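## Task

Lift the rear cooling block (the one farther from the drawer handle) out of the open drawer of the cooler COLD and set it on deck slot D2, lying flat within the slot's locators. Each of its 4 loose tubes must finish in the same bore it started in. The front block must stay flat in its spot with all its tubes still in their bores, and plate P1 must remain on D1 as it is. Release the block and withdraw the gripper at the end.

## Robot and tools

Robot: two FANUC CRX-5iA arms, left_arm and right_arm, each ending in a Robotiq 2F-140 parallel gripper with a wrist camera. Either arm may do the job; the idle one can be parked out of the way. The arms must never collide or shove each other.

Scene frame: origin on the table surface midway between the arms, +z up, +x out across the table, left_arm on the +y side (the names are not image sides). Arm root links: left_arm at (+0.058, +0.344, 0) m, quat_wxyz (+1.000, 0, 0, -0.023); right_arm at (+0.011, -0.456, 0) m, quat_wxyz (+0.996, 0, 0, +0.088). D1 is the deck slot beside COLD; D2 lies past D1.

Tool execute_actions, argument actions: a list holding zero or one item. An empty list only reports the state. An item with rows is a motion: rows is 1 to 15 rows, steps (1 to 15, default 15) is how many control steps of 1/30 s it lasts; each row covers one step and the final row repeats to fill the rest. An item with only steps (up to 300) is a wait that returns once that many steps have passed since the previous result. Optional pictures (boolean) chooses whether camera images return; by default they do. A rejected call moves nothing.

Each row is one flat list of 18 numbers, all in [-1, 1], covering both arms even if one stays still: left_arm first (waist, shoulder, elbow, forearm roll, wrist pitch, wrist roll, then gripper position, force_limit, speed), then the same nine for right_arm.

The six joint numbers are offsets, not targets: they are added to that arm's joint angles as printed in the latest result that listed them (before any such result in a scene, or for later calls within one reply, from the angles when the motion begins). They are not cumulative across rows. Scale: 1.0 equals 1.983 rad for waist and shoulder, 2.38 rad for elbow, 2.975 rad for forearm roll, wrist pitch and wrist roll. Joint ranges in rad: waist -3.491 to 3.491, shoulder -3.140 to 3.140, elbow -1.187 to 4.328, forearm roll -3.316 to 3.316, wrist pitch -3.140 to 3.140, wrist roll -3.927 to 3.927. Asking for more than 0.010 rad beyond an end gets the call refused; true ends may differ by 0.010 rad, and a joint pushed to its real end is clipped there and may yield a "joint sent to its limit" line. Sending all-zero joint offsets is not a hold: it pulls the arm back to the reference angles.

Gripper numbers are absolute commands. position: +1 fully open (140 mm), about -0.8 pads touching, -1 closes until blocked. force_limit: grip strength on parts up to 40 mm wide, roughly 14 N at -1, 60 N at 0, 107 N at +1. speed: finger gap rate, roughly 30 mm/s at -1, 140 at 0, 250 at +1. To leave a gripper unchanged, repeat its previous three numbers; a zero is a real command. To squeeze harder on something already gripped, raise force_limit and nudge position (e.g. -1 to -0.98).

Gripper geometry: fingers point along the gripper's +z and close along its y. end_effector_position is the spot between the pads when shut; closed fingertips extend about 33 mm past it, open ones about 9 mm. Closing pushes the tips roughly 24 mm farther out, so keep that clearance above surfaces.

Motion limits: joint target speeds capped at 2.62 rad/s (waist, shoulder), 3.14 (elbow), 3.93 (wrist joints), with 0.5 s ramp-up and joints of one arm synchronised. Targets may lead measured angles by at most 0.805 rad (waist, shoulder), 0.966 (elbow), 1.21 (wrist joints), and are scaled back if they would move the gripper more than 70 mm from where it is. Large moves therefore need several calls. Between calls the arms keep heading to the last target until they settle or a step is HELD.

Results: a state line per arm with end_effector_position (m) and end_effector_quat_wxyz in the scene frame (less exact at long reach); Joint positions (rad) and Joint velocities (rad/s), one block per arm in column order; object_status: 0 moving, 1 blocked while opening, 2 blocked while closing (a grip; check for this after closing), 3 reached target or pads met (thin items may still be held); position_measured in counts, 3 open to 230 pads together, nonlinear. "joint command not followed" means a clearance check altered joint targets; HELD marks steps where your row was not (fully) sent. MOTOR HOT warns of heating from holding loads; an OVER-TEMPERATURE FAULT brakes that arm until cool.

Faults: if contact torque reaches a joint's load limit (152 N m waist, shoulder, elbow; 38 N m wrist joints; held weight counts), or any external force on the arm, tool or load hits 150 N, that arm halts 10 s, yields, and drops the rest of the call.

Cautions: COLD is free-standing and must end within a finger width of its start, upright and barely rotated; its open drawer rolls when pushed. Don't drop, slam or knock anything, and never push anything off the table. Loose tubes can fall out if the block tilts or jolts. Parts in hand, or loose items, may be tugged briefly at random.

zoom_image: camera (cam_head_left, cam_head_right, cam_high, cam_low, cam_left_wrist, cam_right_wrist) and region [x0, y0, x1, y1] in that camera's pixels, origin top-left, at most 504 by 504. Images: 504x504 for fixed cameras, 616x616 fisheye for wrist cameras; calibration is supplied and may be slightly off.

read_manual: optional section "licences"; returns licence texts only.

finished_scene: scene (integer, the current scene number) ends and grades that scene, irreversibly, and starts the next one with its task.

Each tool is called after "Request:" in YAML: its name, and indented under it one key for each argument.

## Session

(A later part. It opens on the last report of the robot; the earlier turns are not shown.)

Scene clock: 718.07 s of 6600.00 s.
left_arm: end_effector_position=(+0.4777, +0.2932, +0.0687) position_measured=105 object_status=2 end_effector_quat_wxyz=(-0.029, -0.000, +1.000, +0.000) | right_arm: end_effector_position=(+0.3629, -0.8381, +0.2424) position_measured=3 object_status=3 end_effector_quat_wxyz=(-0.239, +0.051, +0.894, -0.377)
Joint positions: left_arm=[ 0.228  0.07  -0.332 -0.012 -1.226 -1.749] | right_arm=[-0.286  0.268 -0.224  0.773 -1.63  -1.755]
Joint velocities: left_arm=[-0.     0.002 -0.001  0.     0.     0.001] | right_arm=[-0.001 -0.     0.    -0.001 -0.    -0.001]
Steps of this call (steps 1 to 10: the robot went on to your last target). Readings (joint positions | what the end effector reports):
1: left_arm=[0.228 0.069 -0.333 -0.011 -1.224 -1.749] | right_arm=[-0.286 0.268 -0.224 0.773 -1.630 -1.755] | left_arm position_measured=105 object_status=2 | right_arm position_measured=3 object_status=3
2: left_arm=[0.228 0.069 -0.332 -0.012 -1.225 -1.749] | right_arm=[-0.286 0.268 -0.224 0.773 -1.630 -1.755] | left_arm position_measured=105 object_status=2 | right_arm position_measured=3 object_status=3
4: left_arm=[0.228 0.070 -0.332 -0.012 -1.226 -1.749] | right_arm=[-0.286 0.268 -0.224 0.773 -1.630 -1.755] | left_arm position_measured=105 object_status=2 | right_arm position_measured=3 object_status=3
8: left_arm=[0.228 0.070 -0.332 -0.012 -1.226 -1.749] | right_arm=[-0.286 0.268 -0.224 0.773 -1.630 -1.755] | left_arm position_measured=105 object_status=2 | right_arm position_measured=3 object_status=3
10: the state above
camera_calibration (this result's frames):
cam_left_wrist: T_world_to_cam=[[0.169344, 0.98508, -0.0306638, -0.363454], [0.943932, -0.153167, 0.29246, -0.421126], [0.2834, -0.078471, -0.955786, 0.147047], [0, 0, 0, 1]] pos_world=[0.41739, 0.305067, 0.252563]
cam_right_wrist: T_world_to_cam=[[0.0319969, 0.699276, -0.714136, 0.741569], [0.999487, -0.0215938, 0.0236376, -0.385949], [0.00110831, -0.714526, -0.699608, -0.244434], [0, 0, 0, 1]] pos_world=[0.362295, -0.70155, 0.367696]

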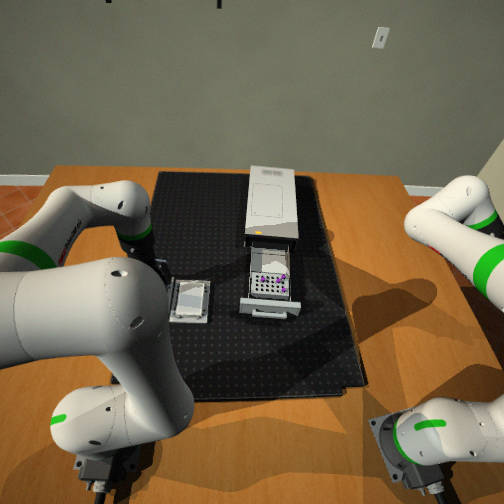

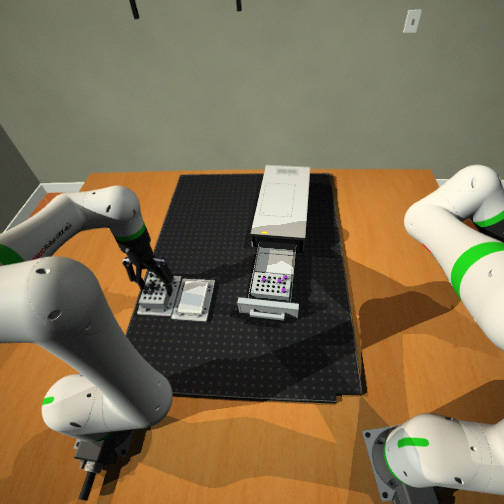

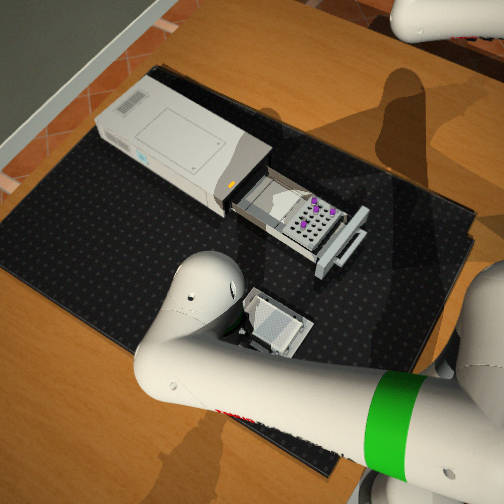

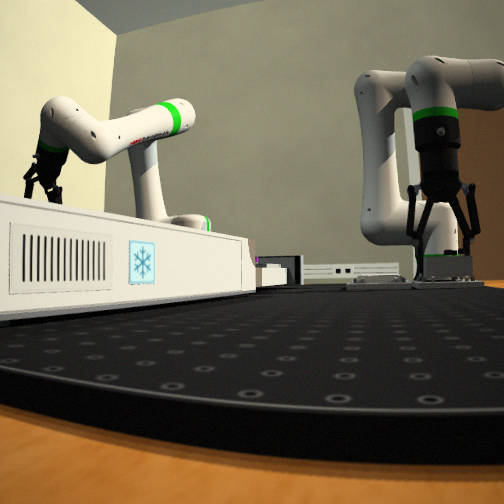

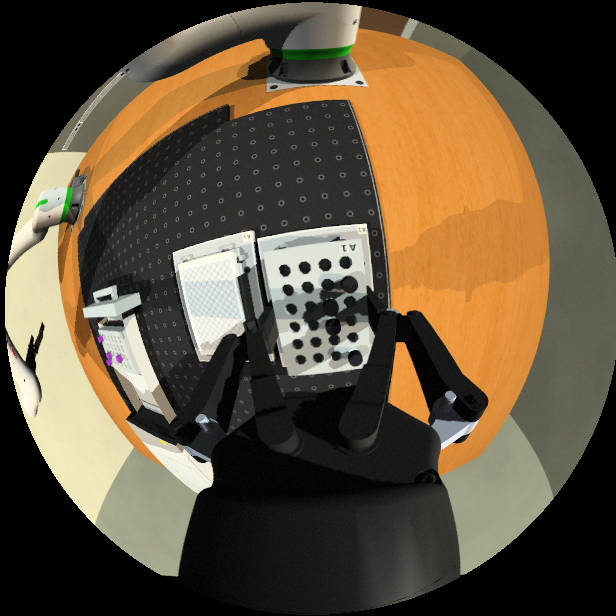

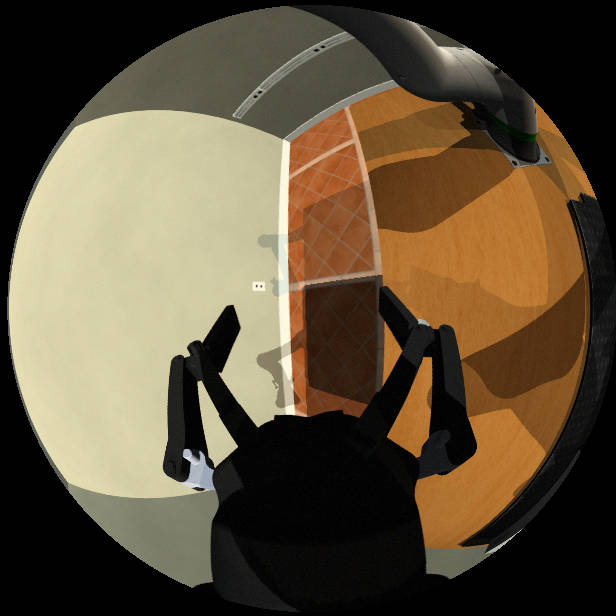

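Request:
execute_actions:
  actions: []

Scene clock: 741.33 s of 6600.00 s.
left_arm: end_effector_position=(+0.4777, +0.2932, +0.0687) position_measured=105 object_status=2 end_effector_quat_wxyz=(-0.029, -0.000, +1.000, +0.000) | right_arm: end_effector_position=(+0.3629, -0.8381, +0.2424) position_measured=3 object_status=3 end_effector_quat_wxyz=(-0.239, +0.051, +0.894, -0.377)
Joint positions: left_arm=[ 0.228  0.07  -0.332 -0.012 -1.226 -1.749] | right_arm=[-0.286  0.268 -0.224  0.773 -1.63  -1.755]
Joint velocities: left_arm=[ 0.     0.002 -0.    -0.    -0.001  0.   ] | right_arm=[-0.    -0.    -0.     0.001 -0.     0.001]
Steps of this call (steps 1 to 15: the robot went on to your last target; steps 16 to 90: nothing new was sent; then 20.27 s passed at rest). Readings (joint positions | what the end effector reports):
1: left_arm=[0.228 0.070 -0.332 -0.012 -1.226 -1.749] | right_arm=[-0.286 0.268 -0.224 0.773 -1.630 -1.755] | left_arm position_measured=105 object_status=2 | right_arm position_measured=3 object_status=3
2: left_arm=[0.228 0.070 -0.332 -0.012 -1.226 -1.749] | right_arm=[-0.286 0.268 -0.224 0.773 -1.630 -1.755] | left_arm position_measured=105 object_status=2 | right_arm position_measured=3 object_status=3
4: left_arm=[0.228 0.070 -0.332 -0.012 -1.226 -1.749] | right_arm=[-0.286 0.268 -0.224 0.773 -1.630 -1.755] | left_arm position_measured=105 object_status=2 | right_arm position_measured=3 object_status=3
8: left_arm=[0.228 0.070 -0.332 -0.012 -1.226 -1.749] | right_arm=[-0.286 0.268 -0.224 0.773 -1.630 -1.755] | left_arm position_measured=105 object_status=2 | right_arm position_measured=3 object_status=3
90: the state above
All arms were judged still, so your last target was given up. Only a new action makes them travel on or press farther. Fingers that are still opening or closing keep moving.
camera_calibration (this result's frames):
cam_left_wrist: T_world_to_cam=[[0.169344, 0.98508, -0.030668, -0.363452], [0.943936, -0.153167, 0.292445, -0.421125], [0.283385, -0.0784725, -0.95579, 0.147054], [0, 0, 0, 1]] pos_world=[0.417391, 0.305067, 0.252562]
cam_right_wrist: T_world_to_cam=[[0.031997, 0.699276, -0.714136, 0.741569], [0.999487, -0.0215938, 0.0236378, -0.38595], [0.00110839, -0.714526, -0.699608, -0.244434], [0, 0, 0, 1]] pos_world=[0.362295, -0.70155, 0.367696]

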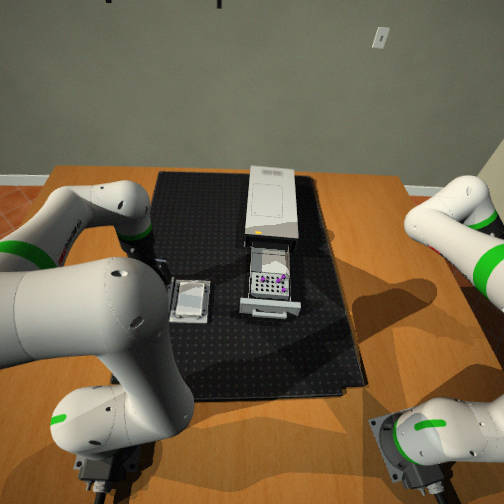

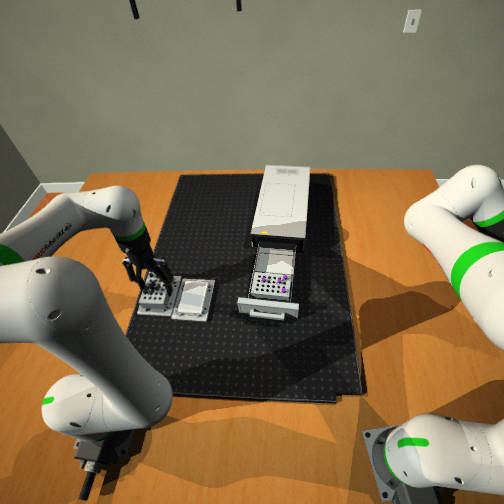

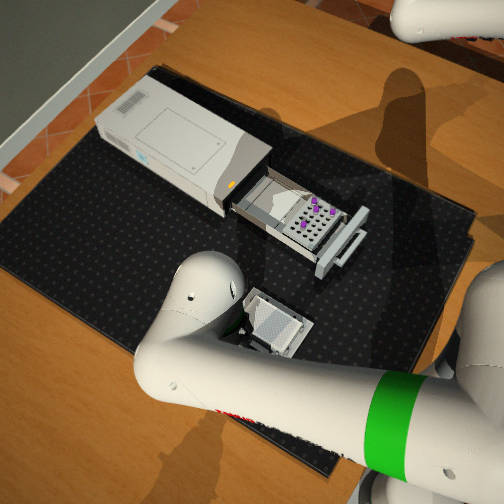

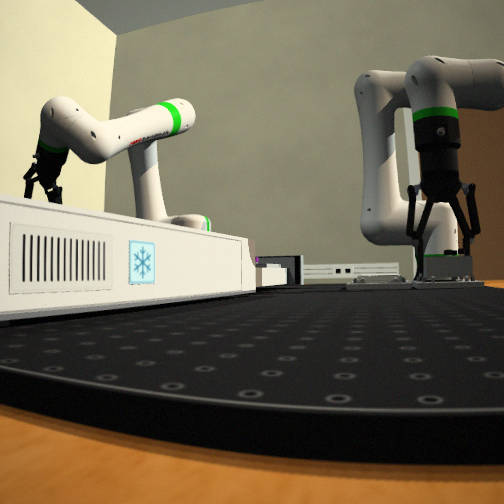

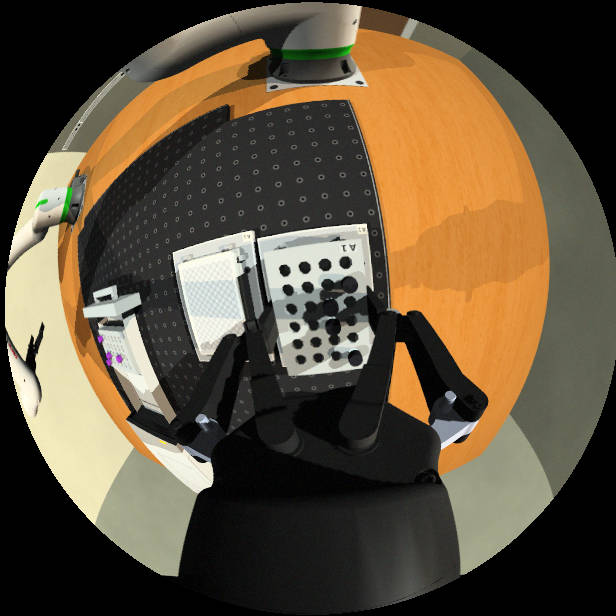

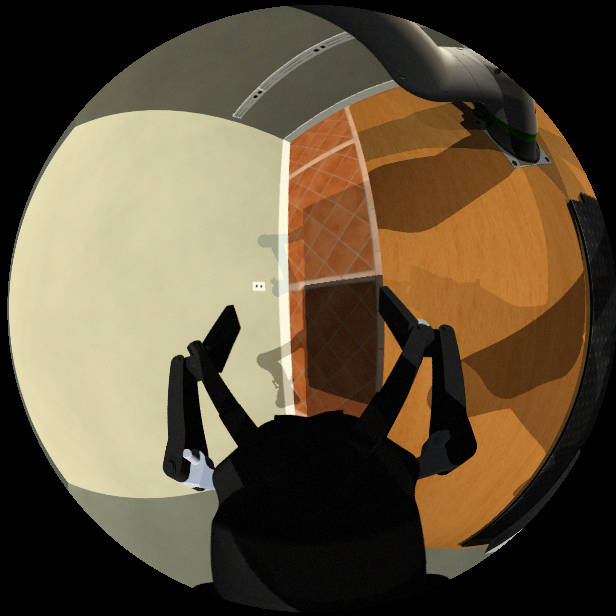

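Request:
zoom_image:
  camera: "cam_low"
  region: [405, 245, 495, 295]

Request:
zoom_image:
  camera: "cam_head_right"
  region: [130, 265, 200, 325]

Request:
zoom_image:
  camera: "cam_left_wrist"
  region: [250, 210, 390, 390]

Region (405, 245, 495, 295) of cam_low's 504x504 image, scaled by 5.600, with more detail than that image has.

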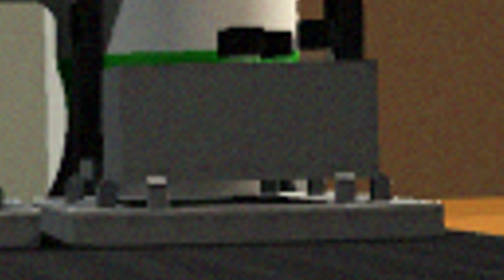

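Region (130, 265, 200, 325) of cam_head_right's 504x504 image, scaled by 7.200, with more detail than that image has; it fills the top 432 rows of this view, and the rest is white.

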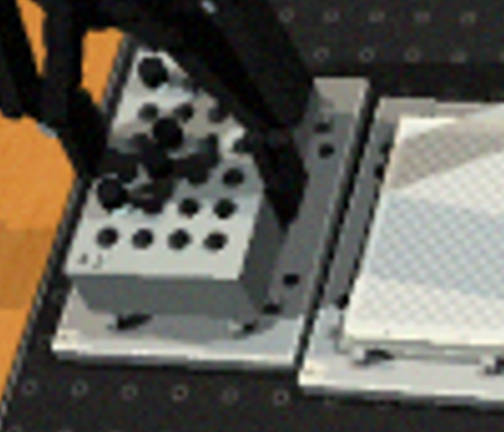

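Region (250, 210, 390, 390) of cam_left_wrist's 616x616 image, scaled by 2.800, with more detail than that image has.

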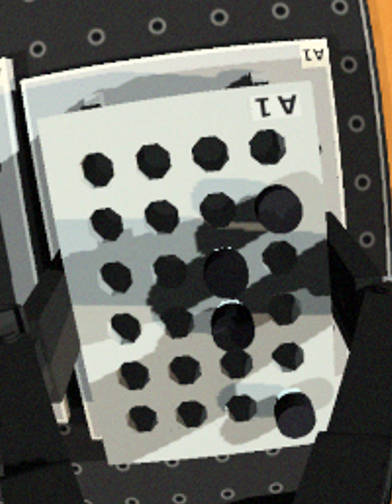

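Request:
execute_actions:
  actions:
    - {"rows": [[0,0.0002,-0.00024,0,0.00033,0,-1,0.8,-0.7,0,0,0,0,0,0,1,0,0],[0,0.0004,-0.00048,0,0.00064,0,-1,0.8,-0.7,0,0,0,0,0,0,1,0,0],[0,0.0006,-0.00072,0,0.00097,0,-1,0.8,-0.7,0,0,0,0,0,0,1,0,0],[0,0.0008,-0.00096,0,0.00129,0,-1,0.8,-0.7,0,0,0,0,0,0,1,0,0],[0,0.001,-0.0012,0,0.00161,0,-1,0.8,-0.7,0,0,0,0,0,0,1,0,0],[0,0.0012,-0.00144,0,0.00193,0,-1,0.8,-0.7,0,0,0,0,0,0,1,0,0],[0,0.0014,-0.00168,0,0.00225,0,-1,0.8,-0.7,0,0,0,0,0,0,1,0,0],[0,0.00153,-0.00183,0,0.00246,0,-1,0.8,-0.7,0,0,0,0,0,0,1,0,0]], "steps": 15}

Request:
zoom_image:
  camera: "cam_low"
  region: [405, 245, 495, 295]

Scene clock: 753.13 s of 6600.00 s.
left_arm: end_effector_position=(+0.4777, +0.2931, +0.0657) position_measured=105 object_status=2 end_effector_quat_wxyz=(-0.029, +0.000, +1.000, +0.000) | right_arm: end_effector_position=(+0.3629, -0.8381, +0.2424) position_measured=3 object_status=3 end_effector_quat_wxyz=(-0.239, +0.051, +0.894, -0.377)
Joint positions: left_arm=[ 0.228  0.073 -0.336 -0.012 -1.219 -1.749] | right_arm=[-0.286  0.268 -0.224  0.773 -1.63  -1.755]
Joint velocities: left_arm=[-0.  0. -0.  0. -0.  0.] | right_arm=[-0.    -0.001  0.001  0.     0.     0.   ]
Steps of this call (steps 1 to 90: nothing new was sent; then 8.30 s passed at rest; steps 91 to 105: all 15 steps of this action). Readings (joint positions | what the end effector reports):
91: left_arm=[0.228 0.070 -0.332 -0.012 -1.226 -1.749] | right_arm=[-0.286 0.268 -0.224 0.773 -1.630 -1.755] | left_arm position_measured=105 object_status=2 | right_arm position_measured=3 object_status=3
92: left_arm=[0.228 0.070 -0.332 -0.012 -1.226 -1.749] | right_arm=[-0.286 0.268 -0.224 0.773 -1.630 -1.755] | left_arm position_measured=105 object_status=2 | right_arm position_measured=3 object_status=3
94: left_arm=[0.228 0.071 -0.332 -0.012 -1.225 -1.749] | right_arm=[-0.286 0.268 -0.224 0.773 -1.630 -1.755] | left_arm position_measured=105 object_status=2 | right_arm position_measured=3 object_status=3
98: left_arm=[0.228 0.072 -0.334 -0.012 -1.221 -1.749] | right_arm=[-0.286 0.268 -0.224 0.773 -1.630 -1.755] | left_arm position_measured=105 object_status=2 | right_arm position_measured=3 object_status=3
105: the state above
camera_calibration (this result's frames):
cam_left_wrist: T_world_to_cam=[[0.169469, 0.985057, -0.0306933, -0.363561], [0.943911, -0.153278, 0.292468, -0.420205], [0.283393, -0.0785361, -0.955783, 0.14423], [0, 0, 0, 1]] pos_world=[0.417375, 0.305048, 0.24959]
cam_right_wrist: T_world_to_cam=[[0.0319971, 0.699276, -0.714136, 0.741569], [0.999487, -0.0215939, 0.0236378, -0.38595], [0.00110835, -0.714526, -0.699608, -0.244434], [0, 0, 0, 1]] pos_world=[0.362295, -0.70155, 0.367696]

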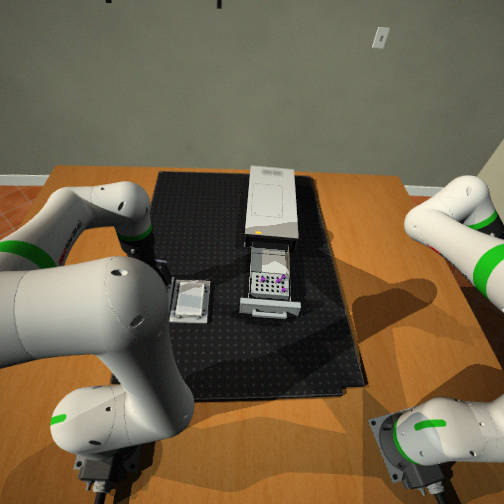

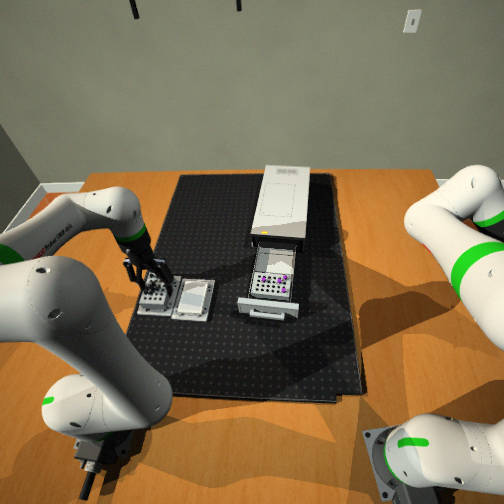

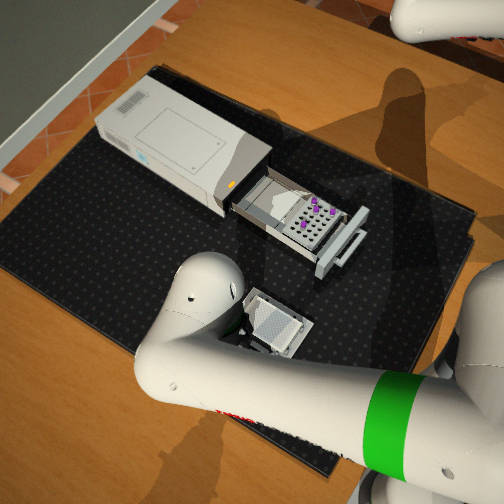

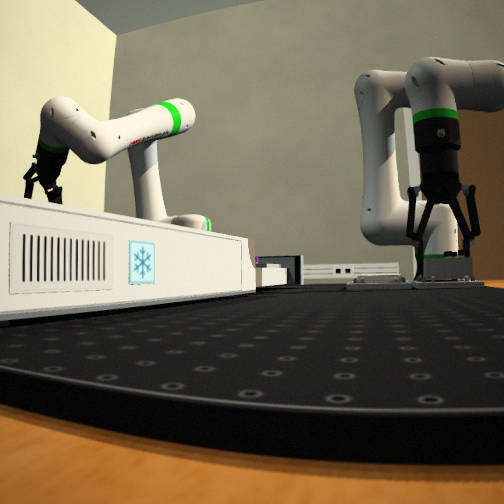

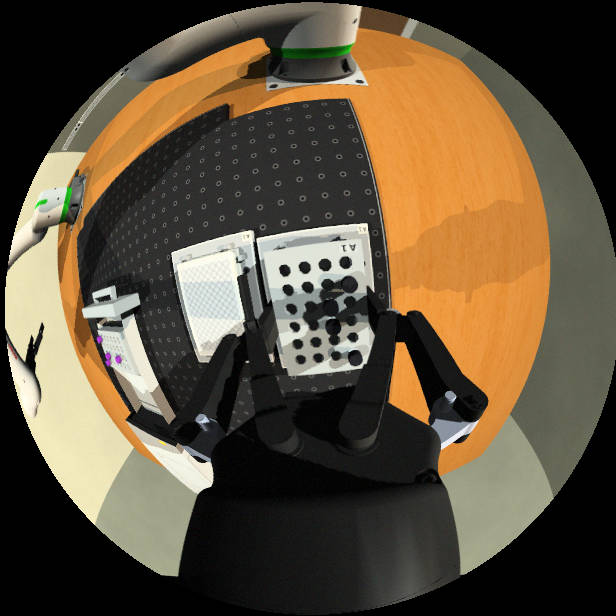

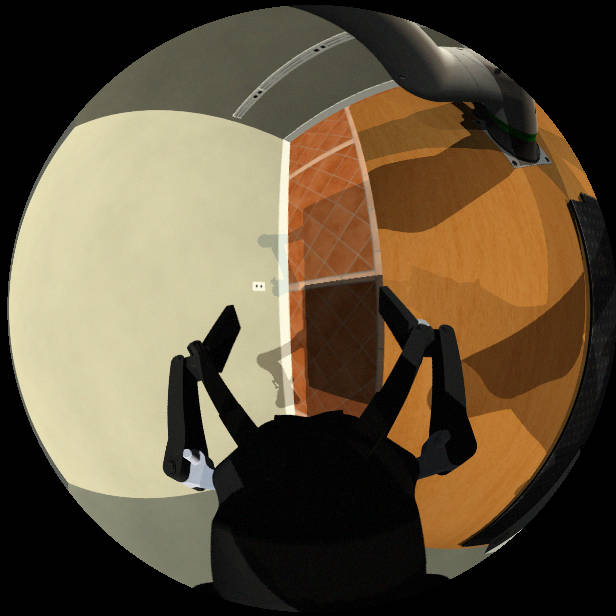

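Region (405, 245, 495, 295) of cam_low's 504x504 image, scaled by 5.600, with more detail than that image has.

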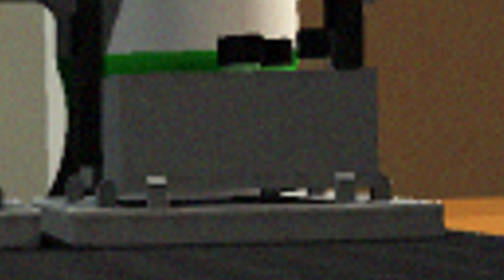

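Request:
zoom_image:
  camera: "cam_left_wrist"
  region: [250, 210, 390, 390]

Request:
zoom_image:
  camera: "cam_head_right"
  region: [130, 265, 200, 325]

Region (250, 210, 390, 390) of cam_left_wrist's 616x616 image, scaled by 2.800, with more detail than that image has.

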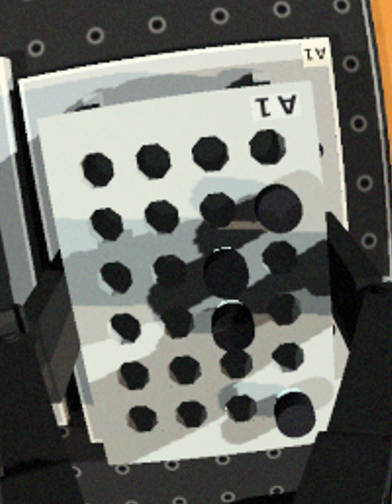

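Region (130, 265, 200, 325) of cam_head_right's 504x504 image, scaled by 7.200, with more detail than that image has; it fills the top 432 rows of this view, and the rest is white.

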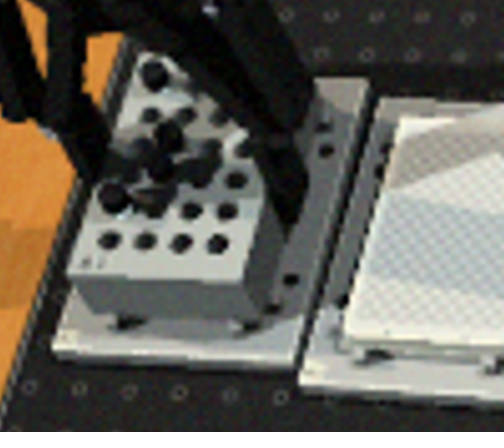

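Request:
execute_actions:
  actions:
    - {"rows": [[0,0.0002,-0.00024,0,0.00033,0,-1,0.8,-0.7,0,0,0,0,0,0,1,0,0],[0,0.0004,-0.00048,0,0.00064,0,-1,0.8,-0.7,0,0,0,0,0,0,1,0,0],[0,0.0006,-0.00072,0,0.00097,0,-1,0.8,-0.7,0,0,0,0,0,0,1,0,0],[0,0.0008,-0.00096,0,0.00129,0,-1,0.8,-0.7,0,0,0,0,0,0,1,0,0],[0,0.001,-0.0012,0,0.00161,0,-1,0.8,-0.7,0,0,0,0,0,0,1,0,0],[0,0.0012,-0.00144,0,0.00193,0,-1,0.8,-0.7,0,0,0,0,0,0,1,0,0],[0,0.0014,-0.00168,0,0.00225,0,-1,0.8,-0.7,0,0,0,0,0,0,1,0,0],[0,0.00153,-0.00183,0,0.00246,0,-1,0.8,-0.7,0,0,0,0,0,0,1,0,0]], "steps": 15}

Request:
zoom_image:
  camera: "cam_low"
  region: [405, 245, 495, 295]

Request:
zoom_image:
  camera: "cam_left_wrist"
  region: [250, 210, 390, 390]

Scene clock: 772.33 s of 6600.00 s.
left_arm: end_effector_position=(+0.4777, +0.2931, +0.0627) position_measured=105 object_status=2 end_effector_quat_wxyz=(-0.029, +0.000, +1.000, +0.000) | right_arm: end_effector_position=(+0.3629, -0.8381, +0.2424) position_measured=3 object_status=3 end_effector_quat_wxyz=(-0.239, +0.051, +0.894, -0.377)
Joint positions: left_arm=[ 0.228  0.076 -0.34  -0.012 -1.211 -1.749] | right_arm=[-0.286  0.268 -0.224  0.773 -1.63  -1.755]
Joint velocities: left_arm=[ 0.    -0.001 -0.001  0.     0.002 -0.001] | right_arm=[ 0.     0.     0.001 -0.    -0.     0.001]
Steps of this call (steps 1 to 15: the robot went on to your last target; steps 16 to 90: nothing new was sent; then 15.70 s passed at rest; steps 91 to 105: all 15 steps of this action). Readings (joint positions | what the end effector reports):
91: left_arm=[0.228 0.073 -0.336 -0.012 -1.219 -1.749] | right_arm=[-0.286 0.268 -0.224 0.773 -1.630 -1.755] | left_arm position_measured=105 object_status=2 | right_arm position_measured=3 object_status=3
92: left_arm=[0.228 0.073 -0.336 -0.012 -1.219 -1.749] | right_arm=[-0.286 0.268 -0.224 0.773 -1.630 -1.755] | left_arm position_measured=105 object_status=2 | right_arm position_measured=3 object_status=3
94: left_arm=[0.228 0.074 -0.337 -0.012 -1.217 -1.749] | right_arm=[-0.286 0.268 -0.224 0.773 -1.630 -1.755] | left_arm position_measured=105 object_status=2 | right_arm position_measured=3 object_status=3
98: left_arm=[0.228 0.075 -0.339 -0.012 -1.213 -1.749] | right_arm=[-0.286 0.268 -0.224 0.773 -1.630 -1.755] | left_arm position_measured=105 object_status=2 | right_arm position_measured=3 object_status=3
105: the state above
camera_calibration (this result's frames):
cam_left_wrist: T_world_to_cam=[[0.169497, 0.985051, -0.0307498, -0.363647], [0.943925, -0.153293, 0.292414, -0.419273], [0.283329, -0.0785889, -0.955797, 0.141446], [0, 0, 0, 1]] pos_world=[0.417324, 0.305055, 0.246613]
cam_right_wrist: T_world_to_cam=[[0.0319968, 0.699276, -0.714136, 0.741569], [0.999487, -0.0215937, 0.0236376, -0.385949], [0.00110836, -0.714526, -0.699608, -0.244434], [0, 0, 0, 1]] pos_world=[0.362295, -0.70155, 0.367696]

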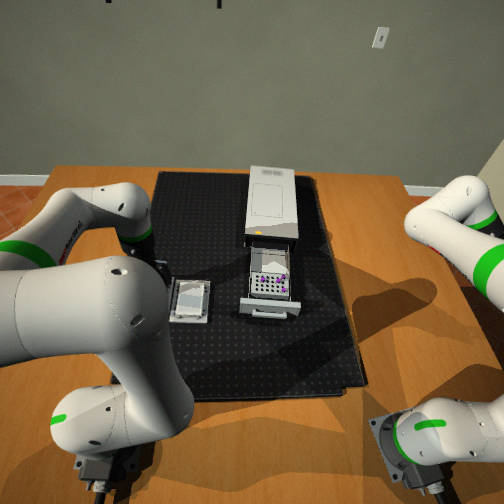

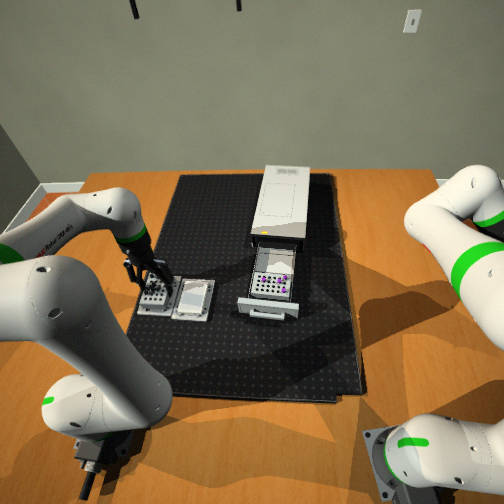

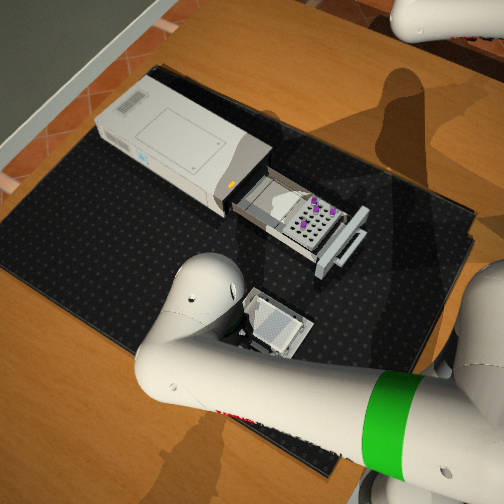

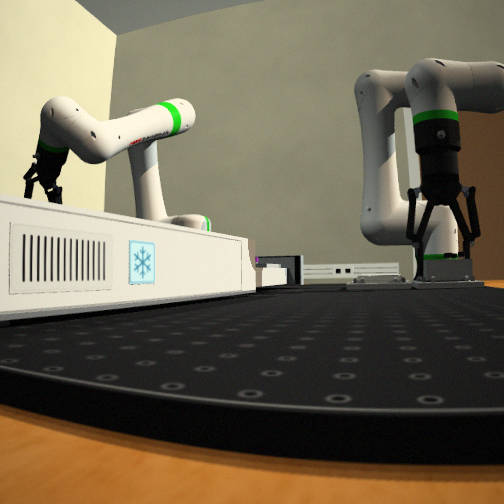

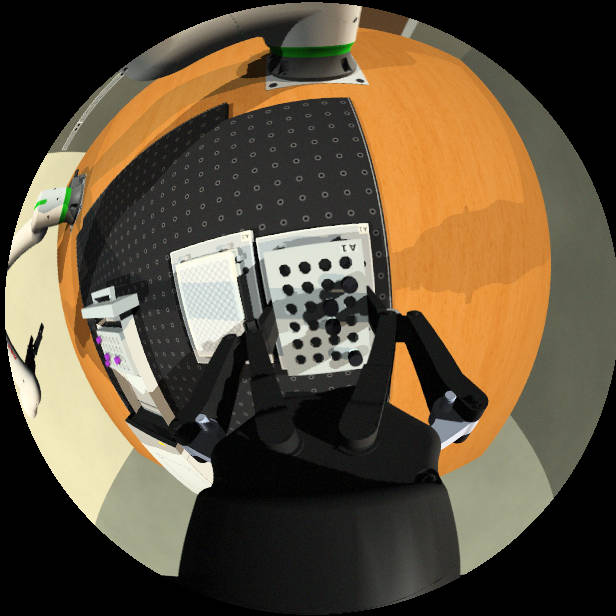

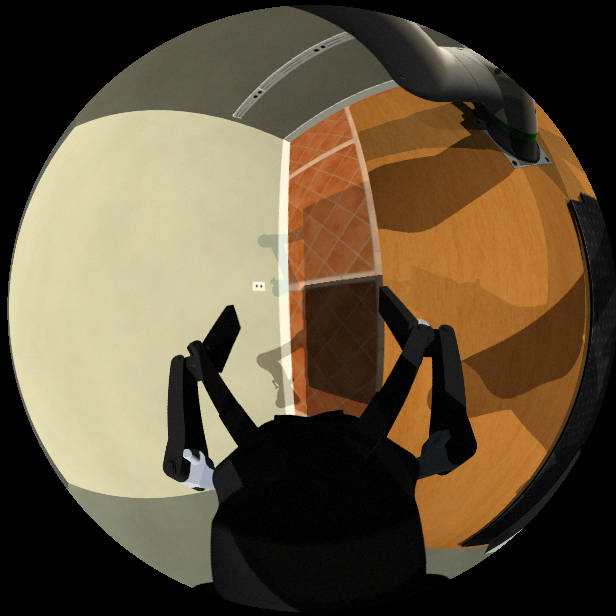

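Region (405, 245, 495, 295) of cam_low's 504x504 image, scaled by 5.600, with more detail than that image has.

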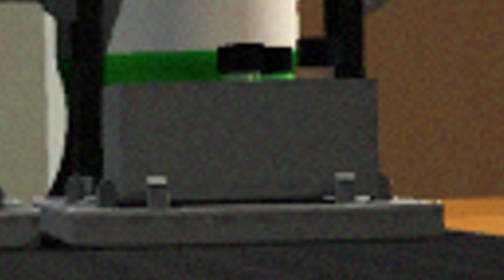

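Region (250, 210, 390, 390) of cam_left_wrist's 616x616 image, scaled by 2.800, with more detail than that image has.

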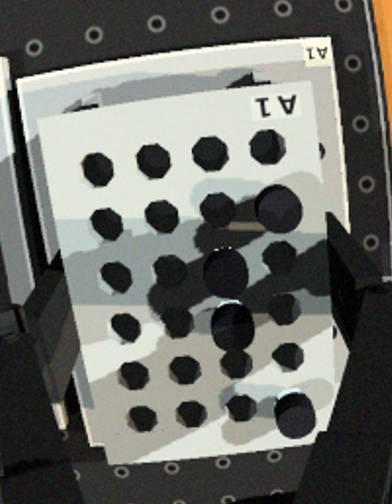

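Request:
execute_actions:
  actions:
    - {"rows": [[0,0.00015,-0.00018,0,0.00025,0,-1,0.8,-0.7,0,0,0,0,0,0,1,0,0],[0,0.0003,-0.00037,0,0.00049,0,-1,0.8,-0.7,0,0,0,0,0,0,1,0,0],[0,0.00046,-0.00055,0,0.00074,0,-1,0.8,-0.7,0,0,0,0,0,0,1,0,0],[0,0.00061,-0.00073,0,0.00098,0,-1,0.8,-0.7,0,0,0,0,0,0,1,0,0],[0,0.00072,-0.00086,0,0.00115,0,-1,0.8,-0.7,0,0,0,0,0,0,1,0,0],[0,0.00072,-0.00086,0,0.00115,0,-1,0.8,-0.7,0,0,0,0,0,0,1,0,0],[0,0.00072,-0.00086,0,0.00115,0,-1,0.8,-0.7,0,0,0,0,0,0,1,0,0],[0,0.00072,-0.00086,0,0.00115,0,-1,0.8,-0.7,0,0,0,0,0,0,1,0,0],[0,0.00072,-0.00086,0,0.00115,0,0.38,0.8,-0.8,0,0,0,0,0,0,1,0,0]], "steps": 15}
  pictures: false

Request:
execute_actions:
  actions:
    - {"steps": 8}

Request:
zoom_image:
  camera: "cam_low"
  region: [405, 245, 495, 295]

Scene clock: 780.67 s of 6600.00 s.
left_arm: end_effector_position=(+0.4776, +0.2931, +0.0613) position_measured=90 object_status=0 end_effector_quat_wxyz=(-0.029, +0.000, +1.000, +0.000) | right_arm: end_effector_position=(+0.3629, -0.8381, +0.2424) position_measured=3 object_status=3 end_effector_quat_wxyz=(-0.239, +0.051, +0.894, -0.377)
Joint positions: left_arm=[ 0.228  0.077 -0.342 -0.012 -1.208 -1.749] | right_arm=[-0.286  0.268 -0.224  0.773 -1.63  -1.755]
Joint velocities: left_arm=[ 0.     0.001  0.001  0.     0.    -0.   ] | right_arm=[-0.    -0.     0.001  0.001  0.     0.   ]
Steps of this call (steps 1 to 15: the robot went on to your last target; steps 16 to 90: nothing new was sent; then 4.83 s passed at rest; steps 91 to 105: all 15 steps of this action). Readings (joint positions | what the end effector reports):
91: left_arm=[0.228 0.076 -0.340 -0.012 -1.211 -1.749] | right_arm=[-0.286 0.268 -0.224 0.773 -1.630 -1.755] | left_arm position_measured=105 object_status=2 | right_arm position_measured=3 object_status=3
92: left_arm=[0.228 0.076 -0.340 -0.012 -1.211 -1.749] | right_arm=[-0.286 0.268 -0.224 0.773 -1.630 -1.755] | left_arm position_measured=105 object_status=2 | right_arm position_measured=3 object_status=3
94: left_arm=[0.228 0.076 -0.341 -0.012 -1.210 -1.749] | right_arm=[-0.286 0.268 -0.224 0.773 -1.630 -1.755] | left_arm position_measured=105 object_status=2 | right_arm position_measured=3 object_status=3
98: left_arm=[0.228 0.077 -0.342 -0.012 -1.208 -1.749] | right_arm=[-0.286 0.268 -0.224 0.773 -1.630 -1.755] | left_arm position_measured=105 object_status=2 | right_arm position_measured=3 object_status=3
105: the state above

Scene clock: 780.93 s of 6600.00 s.
left_arm: end_effector_position=(+0.4776, +0.2931, +0.0613) position_measured=81 object_status=0 end_effector_quat_wxyz=(-0.029, +0.000, +1.000, +0.000) | right_arm: end_effector_position=(+0.3629, -0.8381, +0.2424) position_measured=3 object_status=3 end_effector_quat_wxyz=(-0.239, +0.051, +0.894, -0.377)
Joint positions: left_arm=[ 0.228  0.077 -0.342 -0.012 -1.208 -1.749] | right_arm=[-0.286  0.268 -0.224  0.773 -1.63  -1.755]
Joint velocities: left_arm=[ 0.    -0.001 -0.     0.    -0.001 -0.   ] | right_arm=[-0.     0.     0.     0.    -0.001 -0.   ]
Steps of this call (steps 1 to 8: the robot went on to your last target). Readings (joint positions | what the end effector reports):
1: left_arm=[0.228 0.077 -0.342 -0.012 -1.208 -1.749] | right_arm=[-0.286 0.268 -0.224 0.773 -1.630 -1.755] | left_arm position_measured=87 object_status=0 | right_arm position_measured=3 object_status=3
2: left_arm=[0.228 0.077 -0.342 -0.012 -1.208 -1.749] | right_arm=[-0.286 0.268 -0.224 0.773 -1.630 -1.755] | left_arm position_measured=85 object_status=0 | right_arm position_measured=3 object_status=3
4: left_arm=[0.228 0.077 -0.342 -0.012 -1.208 -1.749] | right_arm=[-0.286 0.268 -0.224 0.773 -1.630 -1.755] | left_arm position_measured=81 object_status=0 | right_arm position_measured=3 object_status=3
8: the state above
camera_calibration (this result's frames):
cam_left_wrist: T_world_to_cam=[[0.16953, 0.985043, -0.0308283, -0.36366], [0.943971, -0.153315, 0.292254, -0.418771], [0.283156, -0.0786469, -0.955844, 0.140199], [0, 0, 0, 1]] pos_world=[0.417261, 0.305043, 0.245185]
cam_right_wrist: T_world_to_cam=[[0.031997, 0.699276, -0.714136, 0.741569], [0.999487, -0.0215937, 0.0236378, -0.385949], [0.00110855, -0.714526, -0.699608, -0.244434], [0, 0, 0, 1]] pos_world=[0.362295, -0.70155, 0.367696]

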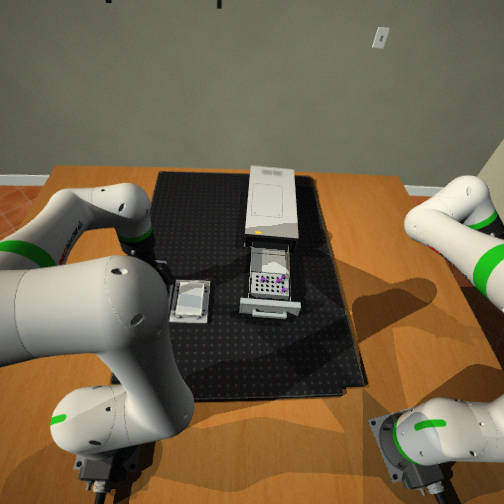

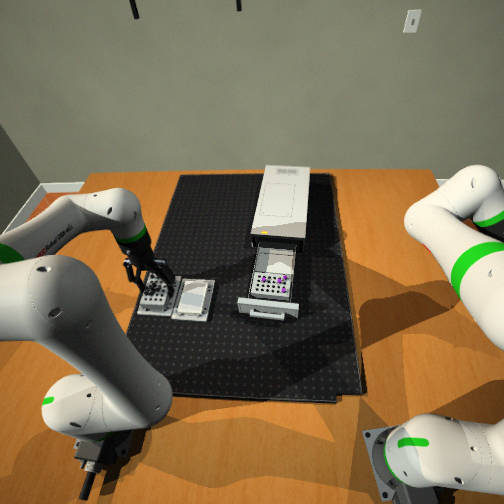

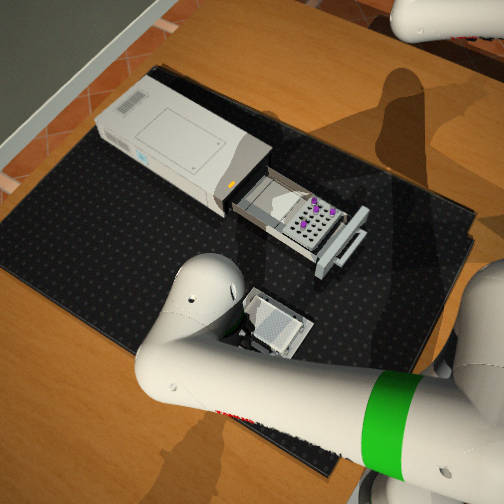

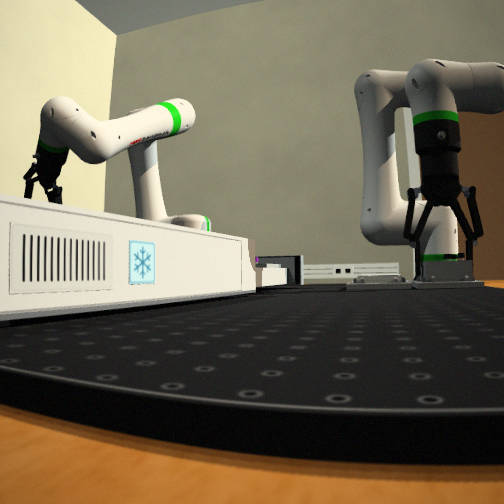

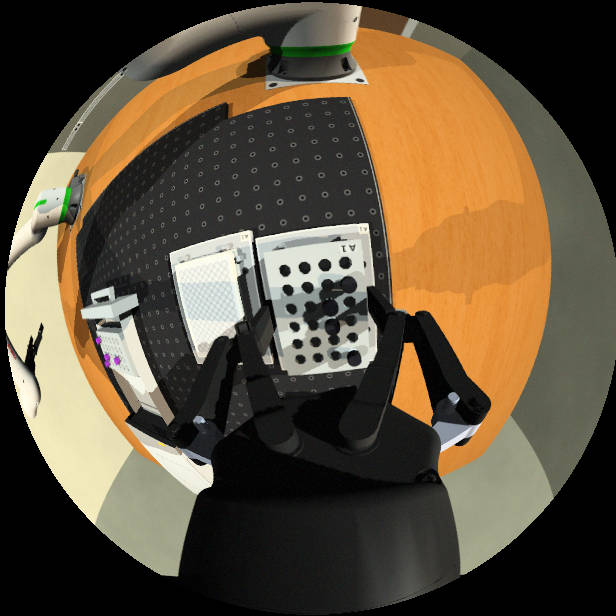

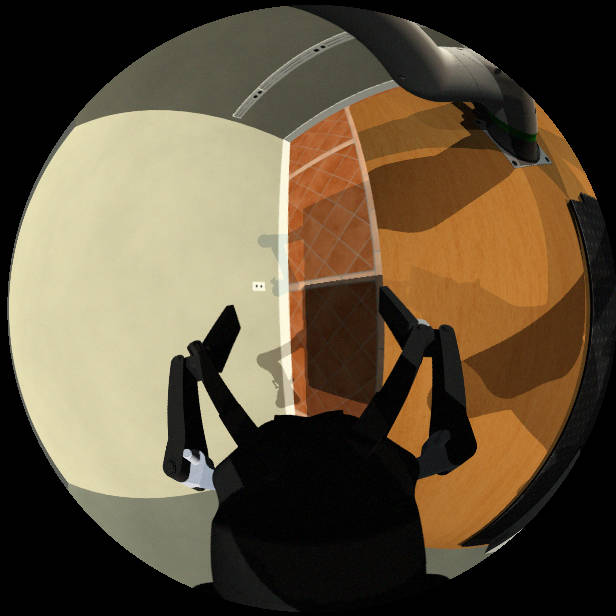

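Region (405, 245, 495, 295) of cam_low's 504x504 image, scaled by 5.600, with more detail than that image has.

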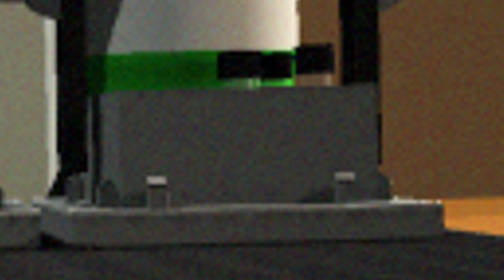

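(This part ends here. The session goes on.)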